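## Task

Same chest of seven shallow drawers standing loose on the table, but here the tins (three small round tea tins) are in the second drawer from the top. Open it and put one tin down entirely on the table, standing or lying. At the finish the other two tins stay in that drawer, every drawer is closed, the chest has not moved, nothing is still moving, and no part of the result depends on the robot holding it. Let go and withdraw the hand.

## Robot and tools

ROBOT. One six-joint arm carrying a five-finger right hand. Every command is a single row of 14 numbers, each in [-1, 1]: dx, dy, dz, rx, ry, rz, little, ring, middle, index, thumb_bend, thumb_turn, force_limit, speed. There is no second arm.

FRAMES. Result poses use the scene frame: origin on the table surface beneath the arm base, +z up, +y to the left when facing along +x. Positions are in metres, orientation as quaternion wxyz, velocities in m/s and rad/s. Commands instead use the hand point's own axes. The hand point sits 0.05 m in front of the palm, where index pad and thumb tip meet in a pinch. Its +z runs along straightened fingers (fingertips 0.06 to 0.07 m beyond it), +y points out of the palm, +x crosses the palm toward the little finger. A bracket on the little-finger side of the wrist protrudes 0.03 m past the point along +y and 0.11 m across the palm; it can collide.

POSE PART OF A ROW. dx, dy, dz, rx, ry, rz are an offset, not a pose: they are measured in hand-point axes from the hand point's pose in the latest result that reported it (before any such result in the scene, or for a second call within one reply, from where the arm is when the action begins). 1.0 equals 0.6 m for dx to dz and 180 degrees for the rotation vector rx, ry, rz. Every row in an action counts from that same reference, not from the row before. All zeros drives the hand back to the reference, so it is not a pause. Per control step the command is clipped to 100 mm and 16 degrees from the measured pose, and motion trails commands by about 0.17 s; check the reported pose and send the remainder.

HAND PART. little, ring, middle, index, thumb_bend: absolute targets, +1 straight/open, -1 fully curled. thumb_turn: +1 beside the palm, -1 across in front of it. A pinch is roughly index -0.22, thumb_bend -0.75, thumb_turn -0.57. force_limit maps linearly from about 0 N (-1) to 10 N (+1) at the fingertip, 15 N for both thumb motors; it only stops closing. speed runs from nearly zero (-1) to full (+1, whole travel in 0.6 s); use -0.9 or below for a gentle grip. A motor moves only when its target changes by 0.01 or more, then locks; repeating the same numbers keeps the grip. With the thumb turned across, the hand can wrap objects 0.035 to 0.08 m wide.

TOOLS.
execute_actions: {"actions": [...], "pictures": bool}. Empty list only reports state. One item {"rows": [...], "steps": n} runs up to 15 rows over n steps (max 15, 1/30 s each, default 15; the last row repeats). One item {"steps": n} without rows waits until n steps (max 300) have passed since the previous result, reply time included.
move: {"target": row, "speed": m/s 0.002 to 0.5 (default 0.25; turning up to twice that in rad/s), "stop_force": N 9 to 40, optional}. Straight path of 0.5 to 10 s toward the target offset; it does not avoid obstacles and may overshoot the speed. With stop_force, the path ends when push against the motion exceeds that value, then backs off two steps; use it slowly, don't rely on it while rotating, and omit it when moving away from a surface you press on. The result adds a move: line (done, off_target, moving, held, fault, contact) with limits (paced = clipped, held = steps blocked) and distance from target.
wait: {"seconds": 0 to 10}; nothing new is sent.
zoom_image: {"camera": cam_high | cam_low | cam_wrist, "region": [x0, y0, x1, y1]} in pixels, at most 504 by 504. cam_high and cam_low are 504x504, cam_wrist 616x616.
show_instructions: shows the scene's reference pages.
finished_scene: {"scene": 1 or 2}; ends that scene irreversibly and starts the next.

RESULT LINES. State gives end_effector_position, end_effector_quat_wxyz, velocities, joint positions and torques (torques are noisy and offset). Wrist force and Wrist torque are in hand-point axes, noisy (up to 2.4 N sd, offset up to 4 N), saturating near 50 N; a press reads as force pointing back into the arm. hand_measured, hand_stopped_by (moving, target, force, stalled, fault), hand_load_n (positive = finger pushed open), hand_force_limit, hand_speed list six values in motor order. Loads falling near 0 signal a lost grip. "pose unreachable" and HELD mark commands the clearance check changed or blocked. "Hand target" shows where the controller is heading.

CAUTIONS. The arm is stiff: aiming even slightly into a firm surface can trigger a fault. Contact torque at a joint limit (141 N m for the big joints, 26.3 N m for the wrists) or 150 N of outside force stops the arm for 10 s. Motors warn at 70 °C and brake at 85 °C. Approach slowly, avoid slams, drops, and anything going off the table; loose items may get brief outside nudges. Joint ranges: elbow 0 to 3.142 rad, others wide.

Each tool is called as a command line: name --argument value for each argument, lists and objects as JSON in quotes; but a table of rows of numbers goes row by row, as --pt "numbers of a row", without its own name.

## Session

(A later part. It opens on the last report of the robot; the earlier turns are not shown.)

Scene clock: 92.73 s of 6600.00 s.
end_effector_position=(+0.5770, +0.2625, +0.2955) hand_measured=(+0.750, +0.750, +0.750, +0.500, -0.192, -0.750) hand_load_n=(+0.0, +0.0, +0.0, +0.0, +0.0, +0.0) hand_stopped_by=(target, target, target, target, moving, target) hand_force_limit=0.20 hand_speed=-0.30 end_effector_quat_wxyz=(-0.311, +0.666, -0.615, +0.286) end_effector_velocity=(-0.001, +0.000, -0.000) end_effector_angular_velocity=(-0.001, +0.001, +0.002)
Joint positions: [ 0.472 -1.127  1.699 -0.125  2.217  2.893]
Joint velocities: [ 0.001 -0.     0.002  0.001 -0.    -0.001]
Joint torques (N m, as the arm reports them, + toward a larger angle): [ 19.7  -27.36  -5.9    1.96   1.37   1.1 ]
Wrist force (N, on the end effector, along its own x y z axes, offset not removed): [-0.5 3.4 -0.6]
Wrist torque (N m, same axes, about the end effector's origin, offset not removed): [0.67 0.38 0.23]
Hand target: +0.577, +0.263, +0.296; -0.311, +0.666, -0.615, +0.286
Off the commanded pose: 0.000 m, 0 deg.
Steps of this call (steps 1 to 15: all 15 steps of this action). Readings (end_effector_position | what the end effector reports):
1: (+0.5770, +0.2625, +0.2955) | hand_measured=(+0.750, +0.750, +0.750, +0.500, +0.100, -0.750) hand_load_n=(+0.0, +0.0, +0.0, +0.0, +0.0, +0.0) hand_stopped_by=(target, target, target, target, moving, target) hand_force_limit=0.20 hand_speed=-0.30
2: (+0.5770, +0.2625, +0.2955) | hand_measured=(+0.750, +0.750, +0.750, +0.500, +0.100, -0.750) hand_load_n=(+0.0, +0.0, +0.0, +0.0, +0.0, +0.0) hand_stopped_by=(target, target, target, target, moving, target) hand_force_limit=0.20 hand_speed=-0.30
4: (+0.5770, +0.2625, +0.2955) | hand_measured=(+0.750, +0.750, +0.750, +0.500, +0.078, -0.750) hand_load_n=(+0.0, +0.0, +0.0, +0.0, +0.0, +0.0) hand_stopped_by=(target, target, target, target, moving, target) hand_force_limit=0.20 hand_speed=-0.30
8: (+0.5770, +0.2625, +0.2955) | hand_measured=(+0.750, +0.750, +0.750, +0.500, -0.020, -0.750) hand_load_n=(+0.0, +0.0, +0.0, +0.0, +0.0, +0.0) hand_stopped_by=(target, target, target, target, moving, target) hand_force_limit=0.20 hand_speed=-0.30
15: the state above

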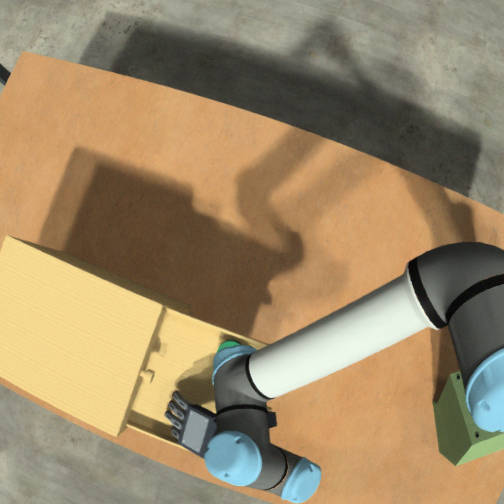

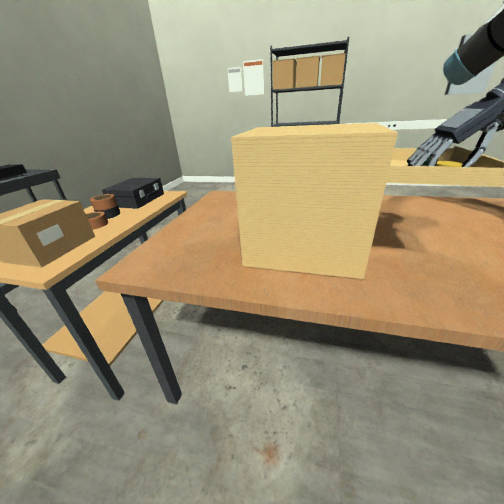

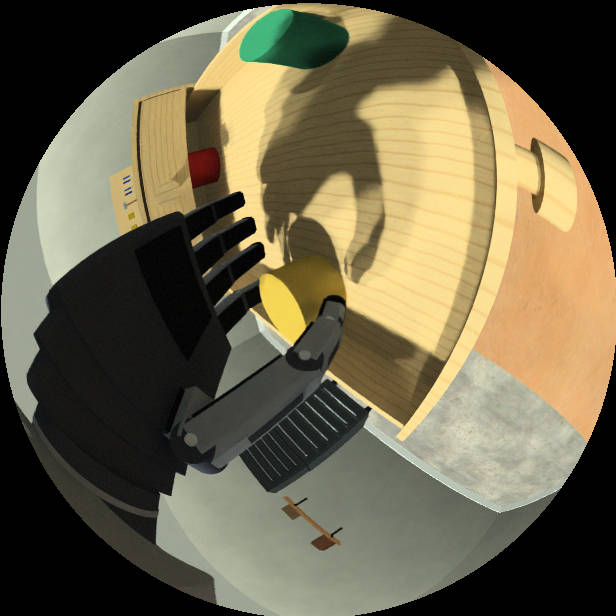

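execute_actions --actions '[{"rows":[[0,0,0,0,0,0,0.75,0.75,0.75,0.0,-0.25,-0.75,0.2,-0.85]],"steps":15}]' --pictures false

execute_actions --actions '[{"steps":20}]'

zoom_image --camera "cam_wrist" --region '[180,200,420,440]'

Scene clock: 95.30 s of 6600.00 s.
end_effector_position=(+0.5770, +0.2625, +0.2956) hand_measured=(+0.750, +0.750, +0.750, +0.402, -0.248, -0.750) hand_load_n=(+0.0, +0.0, +0.0, +3.0, +3.0, -0.5) hand_stopped_by=(target, target, target, moving, target, target) hand_force_limit=0.20 hand_speed=-0.85 end_effector_quat_wxyz=(-0.311, +0.666, -0.615, +0.286) end_effector_velocity=(+0.001, +0.000, +0.000) end_effector_angular_velocity=(+0.001, -0.001, -0.001)
Joint positions: [ 0.472 -1.127  1.699 -0.125  2.217  2.893]
Joint velocities: [-0.     0.    -0.001  0.    -0.     0.001]
Joint torques (N m, as the arm reports them, + toward a larger angle): [ 19.81 -31.14 -24.19  -0.09  -2.57  -1.23]
Wrist force (N, on the end effector, along its own x y z axes, offset not removed): [1.8 0.3 -1.3]
Wrist torque (N m, same axes, about the end effector's origin, offset not removed): [0.47 0.14 0.49]
Hand target: +0.577, +0.263, +0.295; -0.311, +0.666, -0.615, +0.286
Off the commanded pose: 0.000 m, 0 deg.
Steps of this call (steps 1 to 62: nothing new was sent; steps 63 to 77: all 15 steps of this action). Readings (end_effector_position | what the end effector reports):
63: (+0.5770, +0.2625, +0.2956) | hand_measured=(+0.750, +0.750, +0.750, +0.500, -0.250, -0.750) hand_load_n=(+0.0, +0.0, +0.0, +0.0, +0.0, +0.0) hand_stopped_by=(target, target, target, moving, target, target) hand_force_limit=0.20 hand_speed=-0.85
64: (+0.5770, +0.2625, +0.2956) | hand_measured=(+0.750, +0.750, +0.750, +0.500, -0.250, -0.750) hand_load_n=(+0.0, +0.0, +0.0, +0.0, +0.0, +0.0) hand_stopped_by=(target, target, target, moving, target, target) hand_force_limit=0.20 hand_speed=-0.85
66: (+0.5770, +0.2625, +0.2956) | hand_measured=(+0.750, +0.750, +0.750, +0.492, -0.250, -0.750) hand_load_n=(+0.0, +0.0, +0.0, +0.0, +0.0, +0.0) hand_stopped_by=(target, target, target, moving, target, target) hand_force_limit=0.20 hand_speed=-0.85
70: (+0.5770, +0.2625, +0.2956) | hand_measured=(+0.750, +0.750, +0.750, +0.460, -0.250, -0.750) hand_load_n=(+0.0, +0.0, +0.0, +0.0, +0.0, +0.0) hand_stopped_by=(target, target, target, moving, target, target) hand_force_limit=0.20 hand_speed=-0.85
77: the state above

Scene clock: 95.97 s of 6600.00 s.
end_effector_position=(+0.5770, +0.2625, +0.2956) hand_measured=(+0.750, +0.750, +0.750, +0.378, -0.246, -0.750) hand_load_n=(+0.0, +0.0, +0.0, +6.5, +6.0, -1.0) hand_stopped_by=(target, target, target, force, target, target) hand_force_limit=0.20 hand_speed=-0.85 end_effector_quat_wxyz=(-0.311, +0.666, -0.615, +0.286) end_effector_velocity=(+0.000, -0.000, -0.000) end_effector_angular_velocity=(-0.000, -0.000, -0.001)
Joint positions: [ 0.472 -1.127  1.699 -0.125  2.217  2.893]
Joint velocities: [-0.001  0.    -0.001 -0.     0.    -0.   ]
Joint torques (N m, as the arm reports them, + toward a larger angle): [  5.53 -20.68 -15.24  -1.39  -2.83  -1.76]
Wrist force (N, on the end effector, along its own x y z axes, offset not removed): [1.1 -3.1 -3.9]
Wrist torque (N m, same axes, about the end effector's origin, offset not removed): [0.39 0.22 0.31]
Hand target: +0.577, +0.263, +0.295; -0.311, +0.666, -0.615, +0.286
Off the commanded pose: 0.000 m, 0 deg.
Steps of this call (steps 1 to 20: nothing new was sent). Readings (end_effector_position | what the end effector reports):
1: (+0.5770, +0.2625, +0.2956) | hand_measured=(+0.750, +0.750, +0.750, +0.394, -0.248, -0.750) hand_load_n=(+0.0, +0.0, +0.0, +4.0, +4.0, -0.5) hand_stopped_by=(target, target, target, moving, target, target) hand_force_limit=0.20 hand_speed=-0.85
2: (+0.5770, +0.2625, +0.2956) | hand_measured=(+0.750, +0.750, +0.750, +0.386, -0.248, -0.750) hand_load_n=(+0.0, +0.0, +0.0, +5.0, +5.0, -0.5) hand_stopped_by=(target, target, target, moving, target, target) hand_force_limit=0.20 hand_speed=-0.85
4: (+0.5770, +0.2625, +0.2956) | hand_measured=(+0.750, +0.750, +0.750, +0.378, -0.246, -0.750) hand_load_n=(+0.0, +0.0, +0.0, +6.5, +6.0, -1.0) hand_stopped_by=(target, target, target, force, target, target) hand_force_limit=0.20 hand_speed=-0.85
8: (+0.5770, +0.2625, +0.2956) | hand_measured=(+0.750, +0.750, +0.750, +0.378, -0.246, -0.750) hand_load_n=(+0.0, +0.0, +0.0, +6.5, +6.0, -1.0) hand_stopped_by=(target, target, target, force, target, target) hand_force_limit=0.20 hand_speed=-0.85
20: the state above

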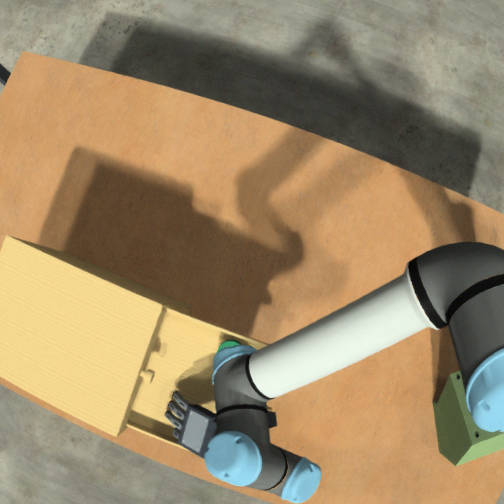

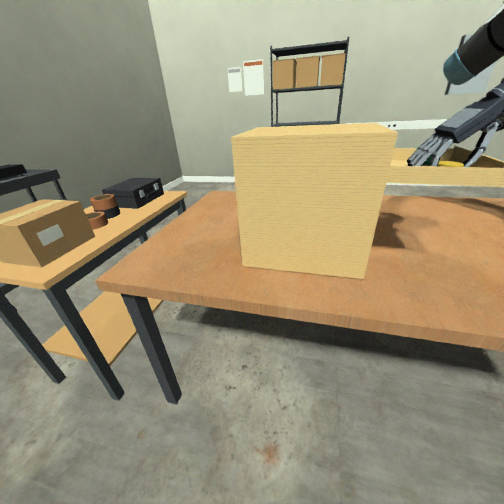

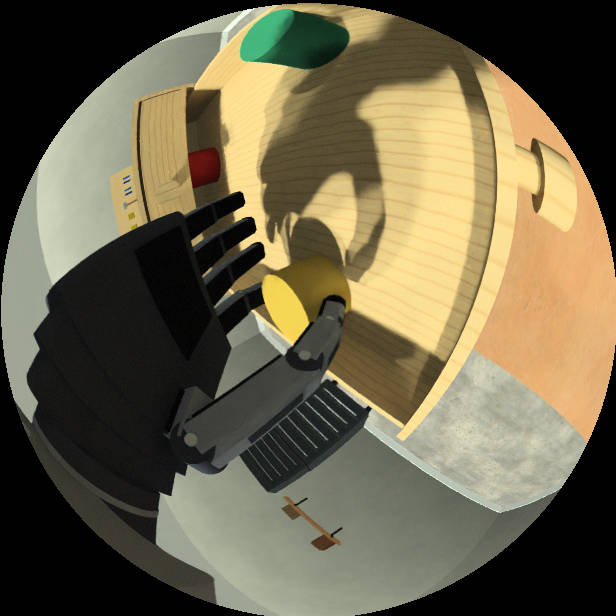

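Region (180, 200, 420, 440) of cam_wrist's 616x616 image, scaled by 2.100, with more detail than that image has.

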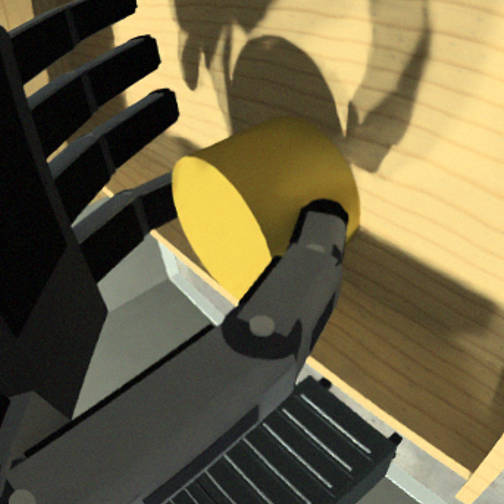

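move --target '[0.003,-0.096,-0.08,0,0,0,0.75,0.75,0.75,0.0,-0.25,-0.75,0.2,-0.85]' --speed 0.08

Scene clock: 99.67 s of 6600.00 s.
end_effector_position=(+0.5774, +0.2606, +0.3702) hand_measured=(+0.750, +0.750, +0.750, +0.378, -0.246, -0.750) hand_load_n=(+0.0, +0.0, +0.0, +5.5, +7.0, -1.0) hand_stopped_by=(target, target, target, force, target, target) hand_force_limit=0.20 hand_speed=-0.85 end_effector_quat_wxyz=(-0.311, +0.666, -0.615, +0.286) end_effector_velocity=(-0.002, -0.000, +0.001) end_effector_angular_velocity=(-0.002, +0.003, +0.002)
Joint positions: [ 0.554 -1.173  1.587  0.063  2.29   2.939]
Joint velocities: [ 0.003 -0.001 -0.002  0.009  0.003  0.003]
Joint torques (N m, as the arm reports them, + toward a larger angle): [ 30.47 -39.35 -32.33   2.18   2.42   1.88]
Wrist force (N, on the end effector, along its own x y z axes, offset not removed): [2.5 -0.1 1.1]
Wrist torque (N m, same axes, about the end effector's origin, offset not removed): [-0.06 -0.07 0.31]
Hand target: +0.577, +0.261, +0.371; -0.311, +0.666, -0.615, +0.286
Off the commanded pose: 0.000 m, 0 deg.
move: done

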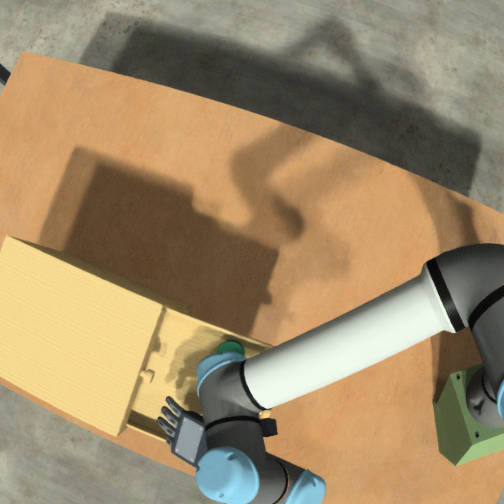

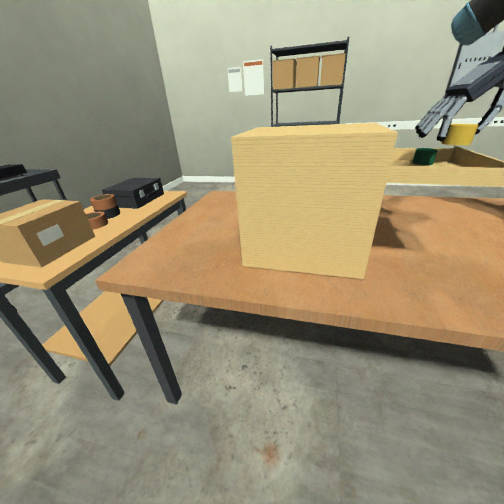

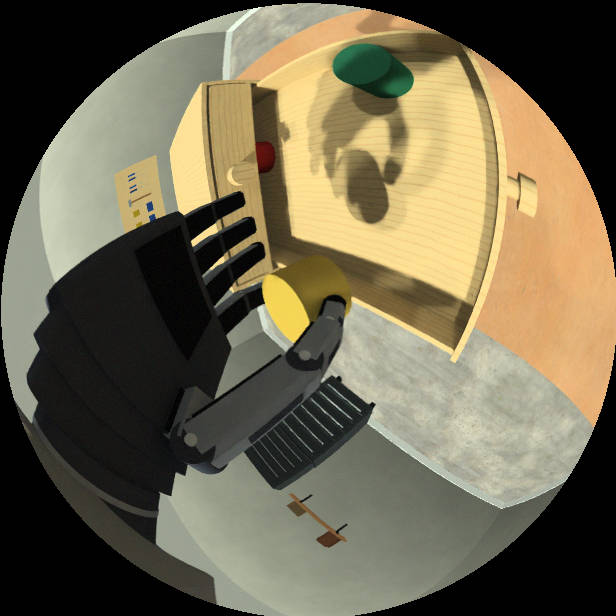

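move --target '[0.606,0.095,-0.114,0,0,0,0.75,0.75,0.75,0.0,-0.25,-0.75,0.2,-0.85]' --speed 0.25

move --target '[0,0.415,0.348,0,0,0,0.75,0.75,0.75,0.0,-0.25,-0.75,0.2,-0.85]' --speed 0.25

Scene clock: 104.30 s of 6600.00 s.
end_effector_position=(+0.5177, -0.1083, +0.3702) hand_measured=(+0.750, +0.750, +0.750, +0.378, -0.246, -0.750) hand_load_n=(+0.0, +0.0, +0.0, +5.5, +7.0, -1.0) hand_stopped_by=(target, target, target, force, target, target) hand_force_limit=0.20 hand_speed=-0.85 end_effector_quat_wxyz=(-0.310, +0.666, -0.615, +0.286) end_effector_velocity=(+0.000, -0.003, -0.000) end_effector_angular_velocity=(+0.005, -0.003, +0.005)
Joint positions: [-0.429 -1.934  1.957  0.336  1.38   2.54 ]
Joint velocities: [-0.02  -0.003 -0.001  0.007 -0.027 -0.008]
Joint torques (N m, as the arm reports them, + toward a larger angle): [ -4.51 -31.97 -32.73   2.87  -3.18  -1.99]
Wrist force (N, on the end effector, along its own x y z axes, offset not removed): [-1.0 0.8 1.2]
Wrist torque (N m, same axes, about the end effector's origin, offset not removed): [0.05 0.37 0.15]
Hand target: +0.518, -0.109, +0.370; -0.311, +0.666, -0.615, +0.286
Off the commanded pose: 0.001 m, 0 deg.
move: done

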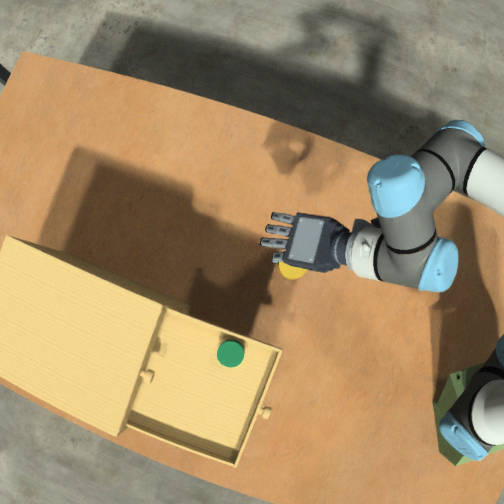

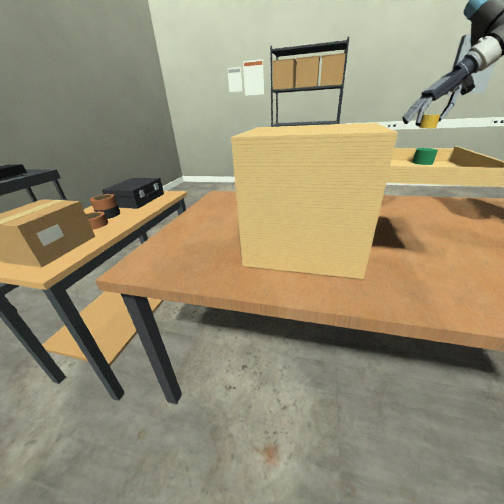

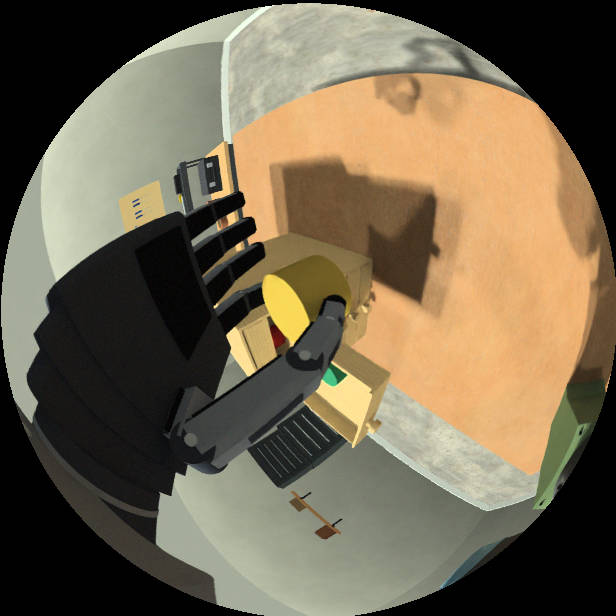

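Scene clock: 106.27 s of 6600.00 s.
end_effector_position=(+0.5175, -0.1084, +0.0454) hand_measured=(+0.750, +0.750, +0.750, +0.378, -0.246, -0.750) hand_load_n=(+0.0, +0.0, +0.0, +5.5, +7.0, -1.0) hand_stopped_by=(target, target, target, force, target, target) hand_force_limit=0.20 hand_speed=-0.85 end_effector_quat_wxyz=(-0.310, +0.666, -0.615, +0.286) end_effector_velocity=(-0.000, +0.002, -0.002) end_effector_angular_velocity=(+0.003, +0.000, +0.001)
Joint positions: [-0.718 -1.312  2.172 -0.465  1.111  2.428]
Joint velocities: [ 0.002  0.008 -0.001 -0.006 -0.     0.001]
Joint torques (N m, as the arm reports them, + toward a larger angle): [ 24.94 -20.77 -17.76  -1.1   -2.41   1.71]
Wrist force (N, on the end effector, along its own x y z axes, offset not removed): [4.1 1.2 0.4]
Wrist torque (N m, same axes, about the end effector's origin, offset not removed): [0.16 -0.46 0.48]
Hand target: +0.518, -0.108, +0.045; -0.310, +0.666, -0.615, +0.286
Off the commanded pose: 0.000 m, 0 deg.
move: done

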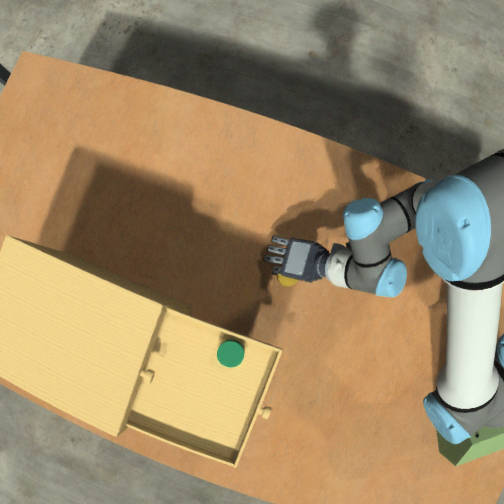

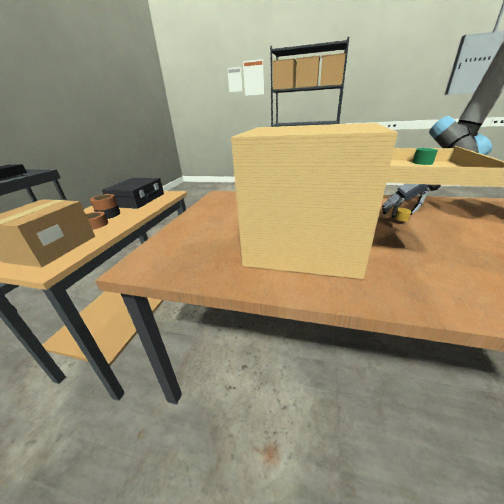

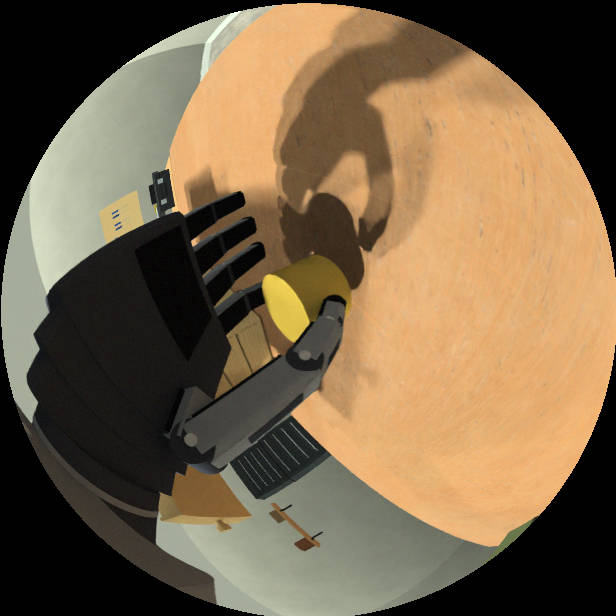

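move --target '[0,0.045,0.0375,0,0,0,0.75,0.75,0.75,0.0,-0.25,-0.75,0.2,-0.85]' --speed 0.012 --stop_force 9

Scene clock: 109.27 s of 6600.00 s.
end_effector_position=(+0.5175, -0.1086, +0.0245) hand_measured=(+0.750, +0.750, +0.750, +0.378, -0.246, -0.750) hand_load_n=(+0.0, +0.0, +0.0, +5.0, +8.5, -1.0) hand_stopped_by=(target, target, target, force, target, target) hand_force_limit=0.20 hand_speed=-0.85 end_effector_quat_wxyz=(-0.310, +0.666, -0.615, +0.286) end_effector_velocity=(-0.002, +0.001, +0.003) end_effector_angular_velocity=(+0.001, +0.005, -0.001)
Joint positions: [-0.728 -1.256  2.159 -0.507  1.102  2.424]
Joint velocities: [ 0.    -0.009  0.006  0.008  0.004  0.   ]
Joint torques (N m, as the arm reports them, + toward a larger angle): [ 25.83 -41.72  14.05   2.8    1.98   1.22]
Wrist force (N, on the end effector, along its own x y z axes, offset not removed): [-2.2 0.1 -1.1]
Wrist torque (N m, same axes, about the end effector's origin, offset not removed): [0.18 0.65 0.07]
Hand target: +0.518, -0.108, +0.025; -0.310, +0.666, -0.615, +0.286
Off the commanded pose: 0.014 m, 0 deg.
move: contact

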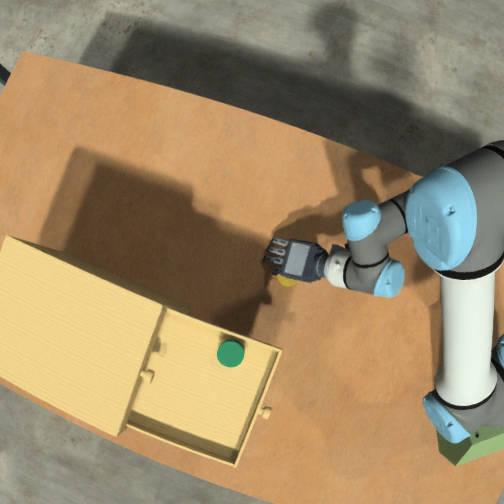

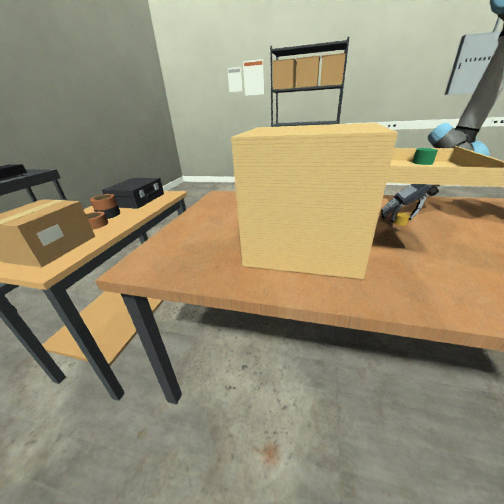

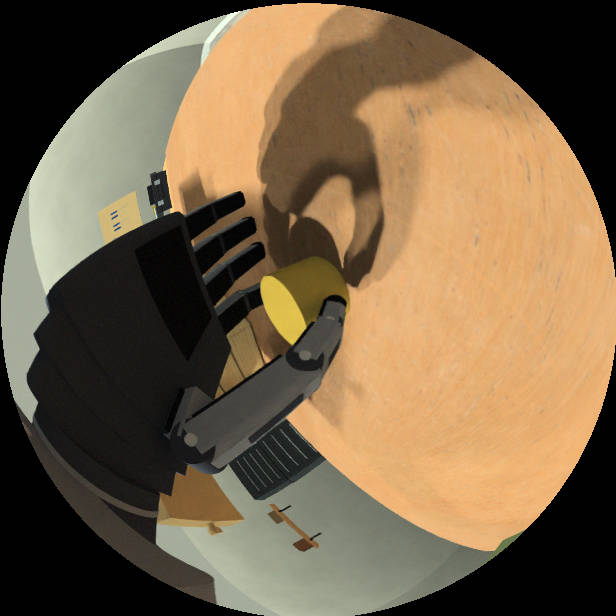

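execute_actions --actions '[{"rows":[[0,0,0,0,0,0,0.75,0.75,0.75,0.55,0.15,-0.75,0.2,0.0]],"steps":12}]' --pictures false

move --target '[0,-0.09,-0.075,0,0,0,0.75,0.75,0.75,0.55,0.15,-0.75,0.2,0.0]' --speed 0.1

move --target '[-0.098,-0.25,-0.44,0,0,0,0.75,0.75,0.75,0.6,-0.75,-0.57,0.2,0.5]' --speed 0.3

Scene clock: 114.37 s of 6600.00 s.
end_effector_position=(+0.5175, -0.1085, +0.0247) hand_measured=(+0.750, +0.750, +0.750, +0.550, +0.062, -0.750) hand_load_n=(+0.0, +0.0, +0.0, +0.0, +0.0, +0.0) hand_stopped_by=(target, target, target, target, moving, target) hand_force_limit=0.20 hand_speed=0.00 end_effector_quat_wxyz=(-0.310, +0.666, -0.615, +0.286) end_effector_velocity=(+0.000, -0.000, -0.001) end_effector_angular_velocity=(-0.000, -0.000, -0.000)
Joint positions: [-0.728 -1.256  2.159 -0.507  1.102  2.424]
Joint velocities: [-0.     0.002 -0.002 -0.    -0.    -0.   ]
Joint torques (N m, as the arm reports them, + toward a larger angle): [ -0.63 -20.69 -16.53  -0.83  -3.5   -1.6 ]
Wrist force (N, on the end effector, along its own x y z axes, offset not removed): [1.1 -0.1 1.8]
Wrist torque (N m, same axes, about the end effector's origin, offset not removed): [-0.10 0.04 0.36]
Hand target: +0.517, -0.109, +0.025; -0.310, +0.666, -0.615, +0.286
Off the commanded pose: 0.000 m, 0 deg.
Steps of this call (steps 1 to 90: nothing new was sent; then 1.70 s passed at rest; steps 91 to 102: all 12 steps of this action). Readings (end_effector_position | what the end effector reports):
91: (+0.5175, -0.1084, +0.0251) | hand_measured=(+0.750, +0.750, +0.750, +0.378, -0.246, -0.750) hand_load_n=(+0.0, +0.0, +0.0, +5.0, +8.5, -1.0) hand_stopped_by=(target, target, target, moving, moving, target) hand_force_limit=0.20 hand_speed=0.00
92: (+0.5175, -0.1084, +0.0251) | hand_measured=(+0.750, +0.750, +0.750, +0.378, -0.246, -0.750) hand_load_n=(+0.0, +0.0, +0.0, +5.0, +8.5, -1.0) hand_stopped_by=(target, target, target, moving, moving, target) hand_force_limit=0.20 hand_speed=0.00
94: (+0.5175, -0.1083, +0.0250) | hand_measured=(+0.750, +0.750, +0.750, +0.428, -0.218, -0.750) hand_load_n=(+0.0, +0.0, +0.0, +0.0, +0.0, +0.0) hand_stopped_by=(target, target, target, moving, moving, target) hand_force_limit=0.20 hand_speed=0.00
98: (+0.5175, -0.1084, +0.0248) | hand_measured=(+0.750, +0.750, +0.750, +0.550, -0.078, -0.750) hand_load_n=(+0.0, +0.0, +0.0, +0.0, +0.0, +0.0) hand_stopped_by=(target, target, target, moving, moving, target) hand_force_limit=0.20 hand_speed=0.00
102: the state above

Scene clock: 115.87 s of 6600.00 s.
end_effector_position=(+0.5178, -0.1085, +0.0946) hand_measured=(+0.750, +0.750, +0.750, +0.550, +0.150, -0.750) hand_load_n=(+0.0, +0.0, +0.0, +0.0, +0.0, +0.0) hand_stopped_by=(target, target, target, target, target, target) hand_force_limit=0.20 hand_speed=0.00 end_effector_quat_wxyz=(-0.310, +0.666, -0.615, +0.286) end_effector_velocity=(+0.000, -0.001, +0.002) end_effector_angular_velocity=(-0.001, +0.000, -0.001)
Joint positions: [-0.691 -1.441  2.187 -0.356  1.136  2.44 ]
Joint velocities: [-0.    -0.005 -0.     0.005  0.001  0.   ]
Joint torques (N m, as the arm reports them, + toward a larger angle): [ 23.7  -39.97  10.69   2.89   1.91   1.68]
Wrist force (N, on the end effector, along its own x y z axes, offset not removed): [-1.8 1.4 0.1]
Wrist torque (N m, same axes, about the end effector's origin, offset not removed): [0.20 0.42 0.18]
Hand target: +0.518, -0.109, +0.095; -0.310, +0.666, -0.615, +0.286
Off the commanded pose: 0.000 m, 0 deg.
move: done

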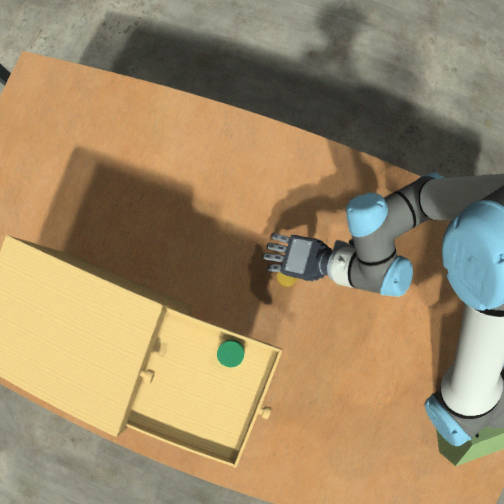

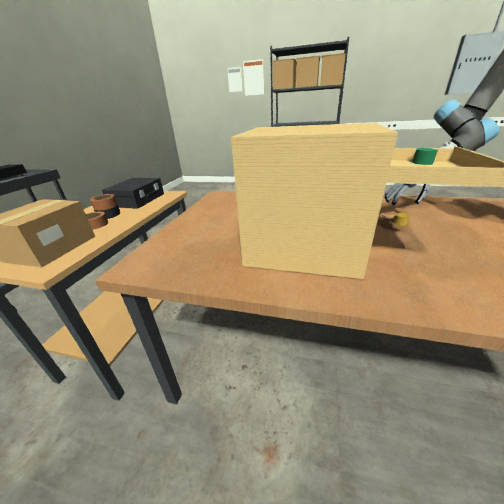

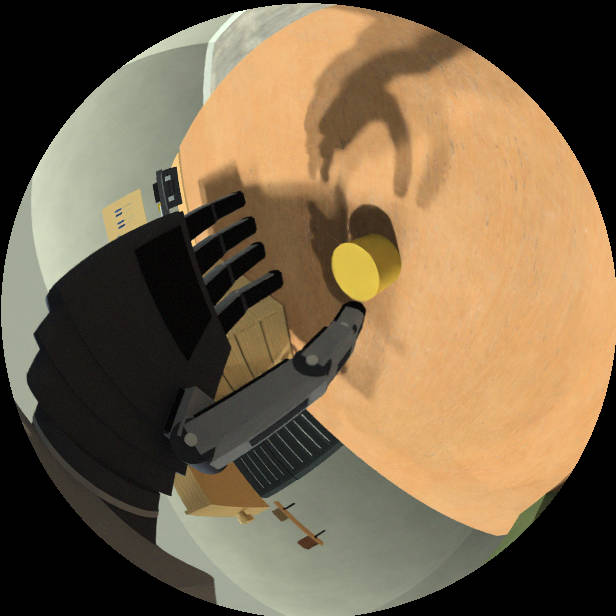

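Scene clock: 117.67 s of 6600.00 s.
end_effector_position=(+0.4077, -0.0583, +0.3790) hand_measured=(+0.750, +0.750, +0.750, +0.600, -0.750, -0.570) hand_load_n=(+0.0, +0.0, +0.0, +0.0, +0.0, +0.0) hand_stopped_by=(target, target, target, target, target, target) hand_force_limit=0.20 hand_speed=0.50 end_effector_quat_wxyz=(-0.310, +0.666, -0.615, +0.286) end_effector_velocity=(-0.001, -0.000, +0.002) end_effector_angular_velocity=(-0.001, +0.000, -0.001)
Joint positions: [-0.46  -2.248  2.224  0.385  1.351  2.529]
Joint velocities: [ 0.001 -0.004 -0.003  0.007  0.002  0.   ]
Joint torques (N m, as the arm reports them, + toward a larger angle): [ 17.67 -21.24 -31.57   2.52   1.91   1.81]
Wrist force (N, on the end effector, along its own x y z axes, offset not removed): [1.0 2.3 1.5]
Wrist torque (N m, same axes, about the end effector's origin, offset not removed): [0.40 -0.01 0.46]
Hand target: +0.408, -0.058, +0.379; -0.310, +0.666, -0.615, +0.286
Off the commanded pose: 0.000 m, 0 deg.
move: done

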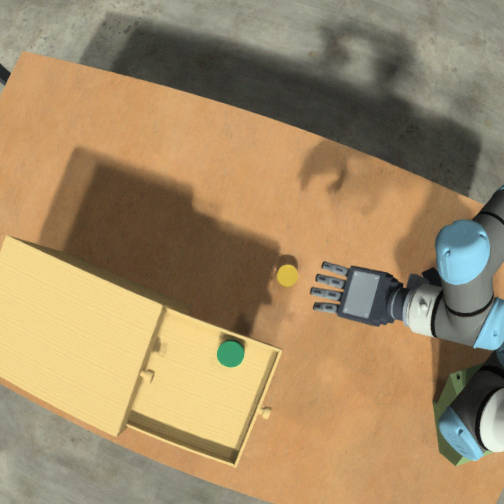

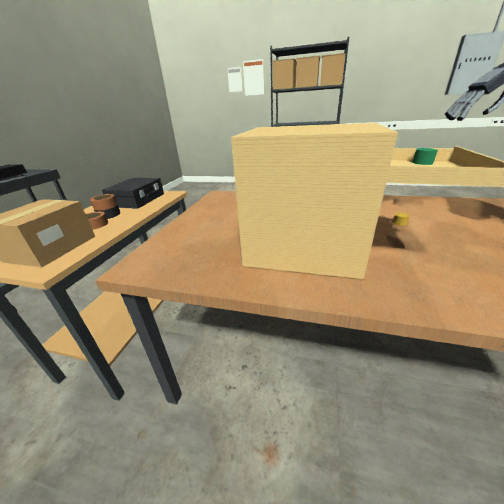

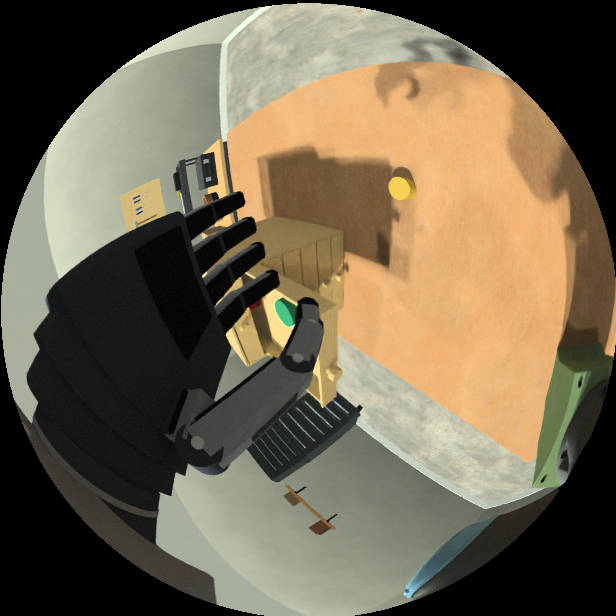

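move --target '[-0.373,0.0755,0.089,0.338,-0.242,-0.743,0.75,0.75,0.75,0.6,-0.75,-0.57,0.2,0.5]' --speed 0.4

Scene clock: 123.83 s of 6600.00 s.
end_effector_position=(+0.4018, +0.1655, +0.3102) hand_measured=(+0.750, +0.750, +0.750, +0.600, -0.750, -0.570) hand_load_n=(+0.0, +0.0, +0.0, +0.0, +0.0, +0.0) hand_stopped_by=(target, target, target, target, target, target) hand_force_limit=0.20 hand_speed=0.50 end_effector_quat_wxyz=(-0.256, +0.636, +0.619, +0.383) end_effector_velocity=(-0.000, +0.001, -0.001) end_effector_angular_velocity=(-0.007, -0.004, +0.012)
Joint positions: [-0.119 -1.552  2.293  0.418  1.052 -0.145]
Joint velocities: [ 0.005  0.005 -0.005  0.004  0.008 -0.01 ]
Joint torques (N m, as the arm reports them, + toward a larger angle): [ 23.31  -8.29 -21.6    4.21   1.17  -1.7 ]
Wrist force (N, on the end effector, along its own x y z axes, offset not removed): [-0.4 4.6 -2.6]
Wrist torque (N m, same axes, about the end effector's origin, offset not removed): [0.85 0.33 0.41]
Hand target: +0.402, +0.166, +0.310; -0.256, +0.635, +0.620, +0.383
Off the commanded pose: 0.000 m, 0 deg.
move: done

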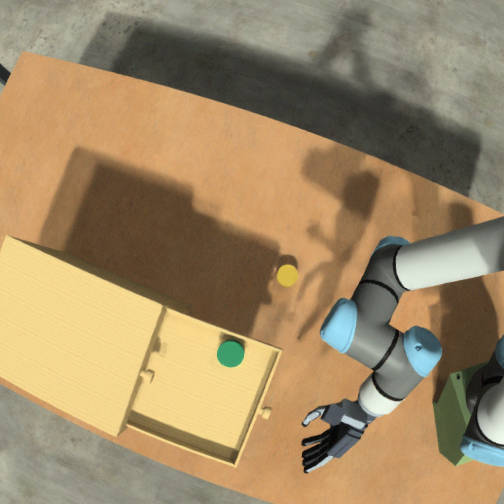

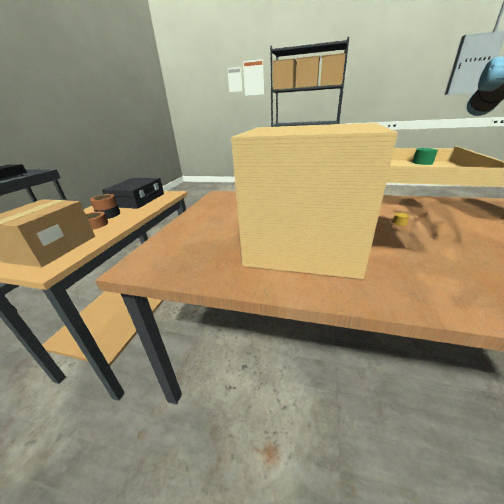

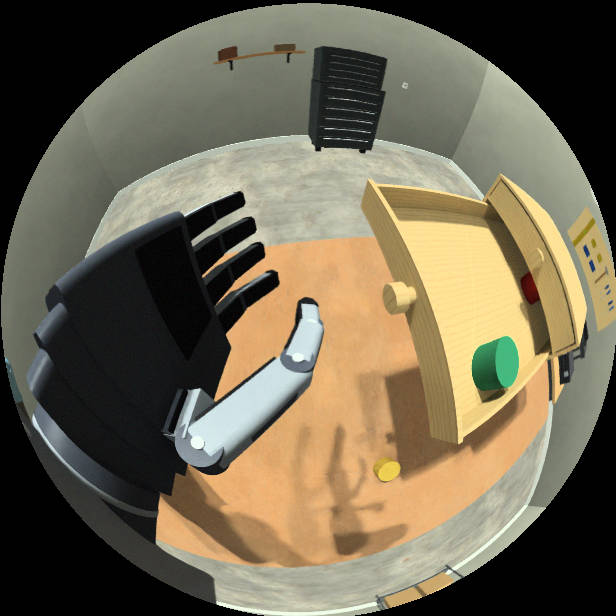

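move --target '[-0.022,0.1205,0.0295,0,0,0,0.75,0.75,0.75,0.6,-0.75,-0.57,0.2,0.5]' --speed 0.07

zoom_image --camera "cam_wrist" --region '[230,220,390,380]'

Scene clock: 126.77 s of 6600.00 s.
end_effector_position=(+0.4764, +0.1644, +0.3002) hand_measured=(+0.750, +0.750, +0.750, +0.600, -0.750, -0.570) hand_load_n=(+0.0, +0.0, +0.0, +0.0, +0.0, +0.0) hand_stopped_by=(target, target, target, target, target, target) hand_force_limit=0.20 hand_speed=0.50 end_effector_quat_wxyz=(-0.256, +0.636, +0.619, +0.383) end_effector_velocity=(+0.003, +0.001, +0.000) end_effector_angular_velocity=(+0.000, -0.001, +0.001)
Joint positions: [-0.096 -1.413  2.086  0.474  1.061 -0.121]
Joint velocities: [ 0.002  0.005 -0.008  0.002  0.     0.001]
Joint torques (N m, as the arm reports them, + toward a larger angle): [ 27.32 -15.03 -24.03   4.23   1.29   1.6 ]
Wrist force (N, on the end effector, along its own x y z axes, offset not removed): [2.3 2.1 -0.7]
Wrist torque (N m, same axes, about the end effector's origin, offset not removed): [0.40 -0.12 0.51]
Hand target: +0.477, +0.164, +0.300; -0.256, +0.636, +0.619, +0.383
Off the commanded pose: 0.000 m, 0 deg.
move: done

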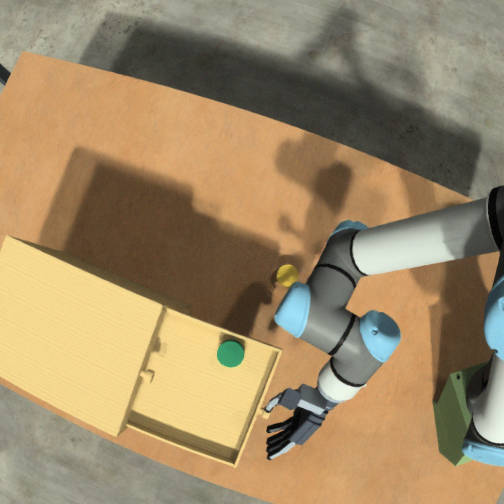

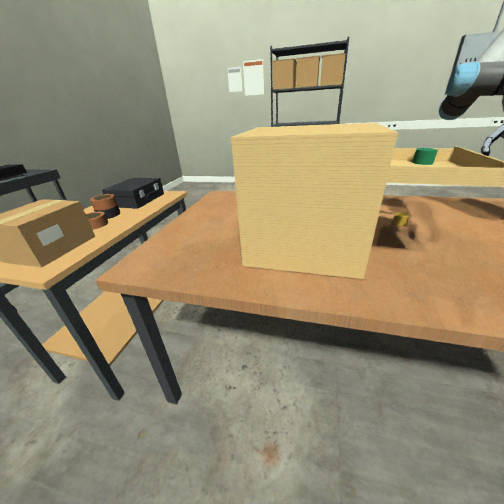

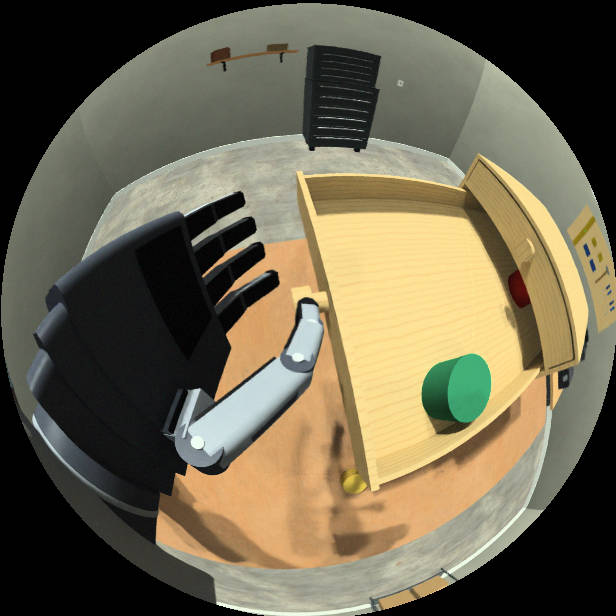

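Region (230, 220, 390, 380) of cam_wrist's 616x616 image, scaled by 3.150, with more detail than that image has.

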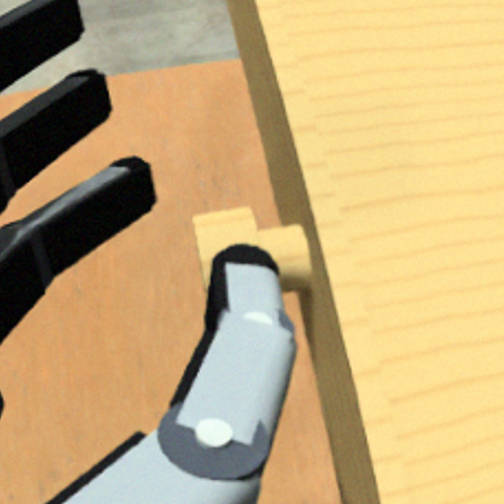

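The view matches the earlier grip pose, so I'm closing on the knob now.

execute_actions --actions '[{"rows":[[0,0,0,0,0,0,0.75,0.75,0.75,0.25,-0.75,-0.57,0.5,0.5],[0,0,0,0,0,0,0.75,0.75,0.75,0.25,-0.75,-0.57,0.5,0.5],[0,0,0,0,0,0,0.75,0.75,0.75,0.25,-0.75,-0.57,0.5,0.5],[0,0,0,0,0,0,0.75,0.75,0.75,0.25,-0.75,-0.57,0.5,0.5],[0,0,0,0,0,0,0.75,0.75,0.75,0.25,-0.75,-0.57,0.5,0.5],[0,0,0,0,0,0,0.75,0.75,0.75,-0.13,-0.75,-0.57,0.5,-0.85]],"steps":15}]' --pictures false

execute_actions --actions '[{"steps":15}]' --pictures false

Scene clock: 129.83 s of 6600.00 s.
end_effector_position=(+0.4764, +0.1645, +0.3002) hand_measured=(+0.750, +0.750, +0.750, +0.276, -0.750, -0.570) hand_load_n=(+0.0, +0.0, +0.0, +0.0, +0.0, +0.0) hand_stopped_by=(target, target, target, moving, target, target) hand_force_limit=0.50 hand_speed=-0.85 end_effector_quat_wxyz=(-0.256, +0.636, +0.619, +0.383) end_effector_velocity=(+0.000, -0.000, +0.000) end_effector_angular_velocity=(-0.000, -0.001, -0.000)
Joint positions: [-0.096 -1.413  2.086  0.474  1.061 -0.121]
Joint velocities: [-0.    -0.001 -0.    -0.     0.    -0.001]
Joint torques (N m, as the arm reports them, + toward a larger angle): [ 13.93 -36.36   6.99   0.03  -1.45  -1.61]
Wrist force (N, on the end effector, along its own x y z axes, offset not removed): [-1.4 1.8 -0.3]
Wrist torque (N m, same axes, about the end effector's origin, offset not removed): [0.39 0.59 0.23]
Hand target: +0.476, +0.164, +0.300; -0.256, +0.636, +0.619, +0.383
Off the commanded pose: 0.000 m, 0 deg.
Steps of this call (steps 1 to 77: nothing new was sent; steps 78 to 92: all 15 steps of this action). Readings (end_effector_position | what the end effector reports):
78: (+0.4767, +0.1644, +0.3002) | hand_measured=(+0.750, +0.750, +0.750, +0.600, -0.750, -0.570) hand_load_n=(+0.0, +0.0, +0.0, +0.0, +0.0, +0.0) hand_stopped_by=(target, target, target, moving, target, target) hand_force_limit=0.50 hand_speed=0.50
79: (+0.4767, +0.1644, +0.3002) | hand_measured=(+0.750, +0.750, +0.750, +0.600, -0.750, -0.570) hand_load_n=(+0.0, +0.0, +0.0, +0.0, +0.0, +0.0) hand_stopped_by=(target, target, target, moving, target, target) hand_force_limit=0.50 hand_speed=0.50
81: (+0.4767, +0.1645, +0.3002) | hand_measured=(+0.750, +0.750, +0.750, +0.524, -0.750, -0.570) hand_load_n=(+0.0, +0.0, +0.0, -0.5, +0.0, +0.0) hand_stopped_by=(target, target, target, moving, target, target) hand_force_limit=0.50 hand_speed=0.50
85: (+0.4764, +0.1645, +0.3001) | hand_measured=(+0.750, +0.750, +0.750, +0.334, -0.750, -0.570) hand_load_n=(+0.0, +0.0, +0.0, +0.0, +0.0, +0.0) hand_stopped_by=(target, target, target, moving, target, target) hand_force_limit=0.50 hand_speed=-0.85
92: the state above

Scene clock: 130.33 s of 6600.00 s.
end_effector_position=(+0.4764, +0.1645, +0.3003) hand_measured=(+0.750, +0.750, +0.750, +0.152, -0.750, -0.570) hand_load_n=(+0.0, +0.0, +0.0, +6.0, +1.0, -0.5) hand_stopped_by=(target, target, target, moving, target, target) hand_force_limit=0.50 hand_speed=-0.85 end_effector_quat_wxyz=(-0.256, +0.636, +0.619, +0.383) end_effector_velocity=(+0.000, -0.000, -0.000) end_effector_angular_velocity=(+0.000, +0.000, -0.001)
Joint positions: [-0.096 -1.413  2.086  0.474  1.061 -0.121]
Joint velocities: [-0.001 -0.    -0.     0.    -0.     0.   ]
Joint torques (N m, as the arm reports them, + toward a larger angle): [  1.31 -37.26   3.33  -0.01  -3.61  -1.61]
Wrist force (N, on the end effector, along its own x y z axes, offset not removed): [3.7 -3.1 4.0]
Wrist torque (N m, same axes, about the end effector's origin, offset not removed): [0.18 0.07 0.27]
Hand target: +0.476, +0.164, +0.300; -0.256, +0.636, +0.619, +0.383
Off the commanded pose: 0.000 m, 0 deg.
Steps of this call (steps 1 to 15: nothing new was sent). Readings (end_effector_position | what the end effector reports):
1: (+0.4764, +0.1645, +0.3002) | hand_measured=(+0.750, +0.750, +0.750, +0.268, -0.750, -0.570) hand_load_n=(+0.0, +0.0, +0.0, +0.0, +0.0, +0.0) hand_stopped_by=(target, target, target, moving, target, target) hand_force_limit=0.50 hand_speed=-0.85
2: (+0.4764, +0.1645, +0.3002) | hand_measured=(+0.750, +0.750, +0.750, +0.260, -0.750, -0.570) hand_load_n=(+0.0, +0.0, +0.0, +0.0, +0.0, +0.0) hand_stopped_by=(target, target, target, moving, target, target) hand_force_limit=0.50 hand_speed=-0.85
4: (+0.4764, +0.1645, +0.3002) | hand_measured=(+0.750, +0.750, +0.750, +0.242, -0.750, -0.570) hand_load_n=(+0.0, +0.0, +0.0, +0.0, +0.0, +0.0) hand_stopped_by=(target, target, target, moving, target, target) hand_force_limit=0.50 hand_speed=-0.85
8: (+0.4764, +0.1645, +0.3003) | hand_measured=(+0.750, +0.750, +0.750, +0.210, -0.750, -0.570) hand_load_n=(+0.0, +0.0, +0.0, +0.5, +0.0, +0.0) hand_stopped_by=(target, target, target, moving, target, target) hand_force_limit=0.50 hand_speed=-0.85
15: the state above


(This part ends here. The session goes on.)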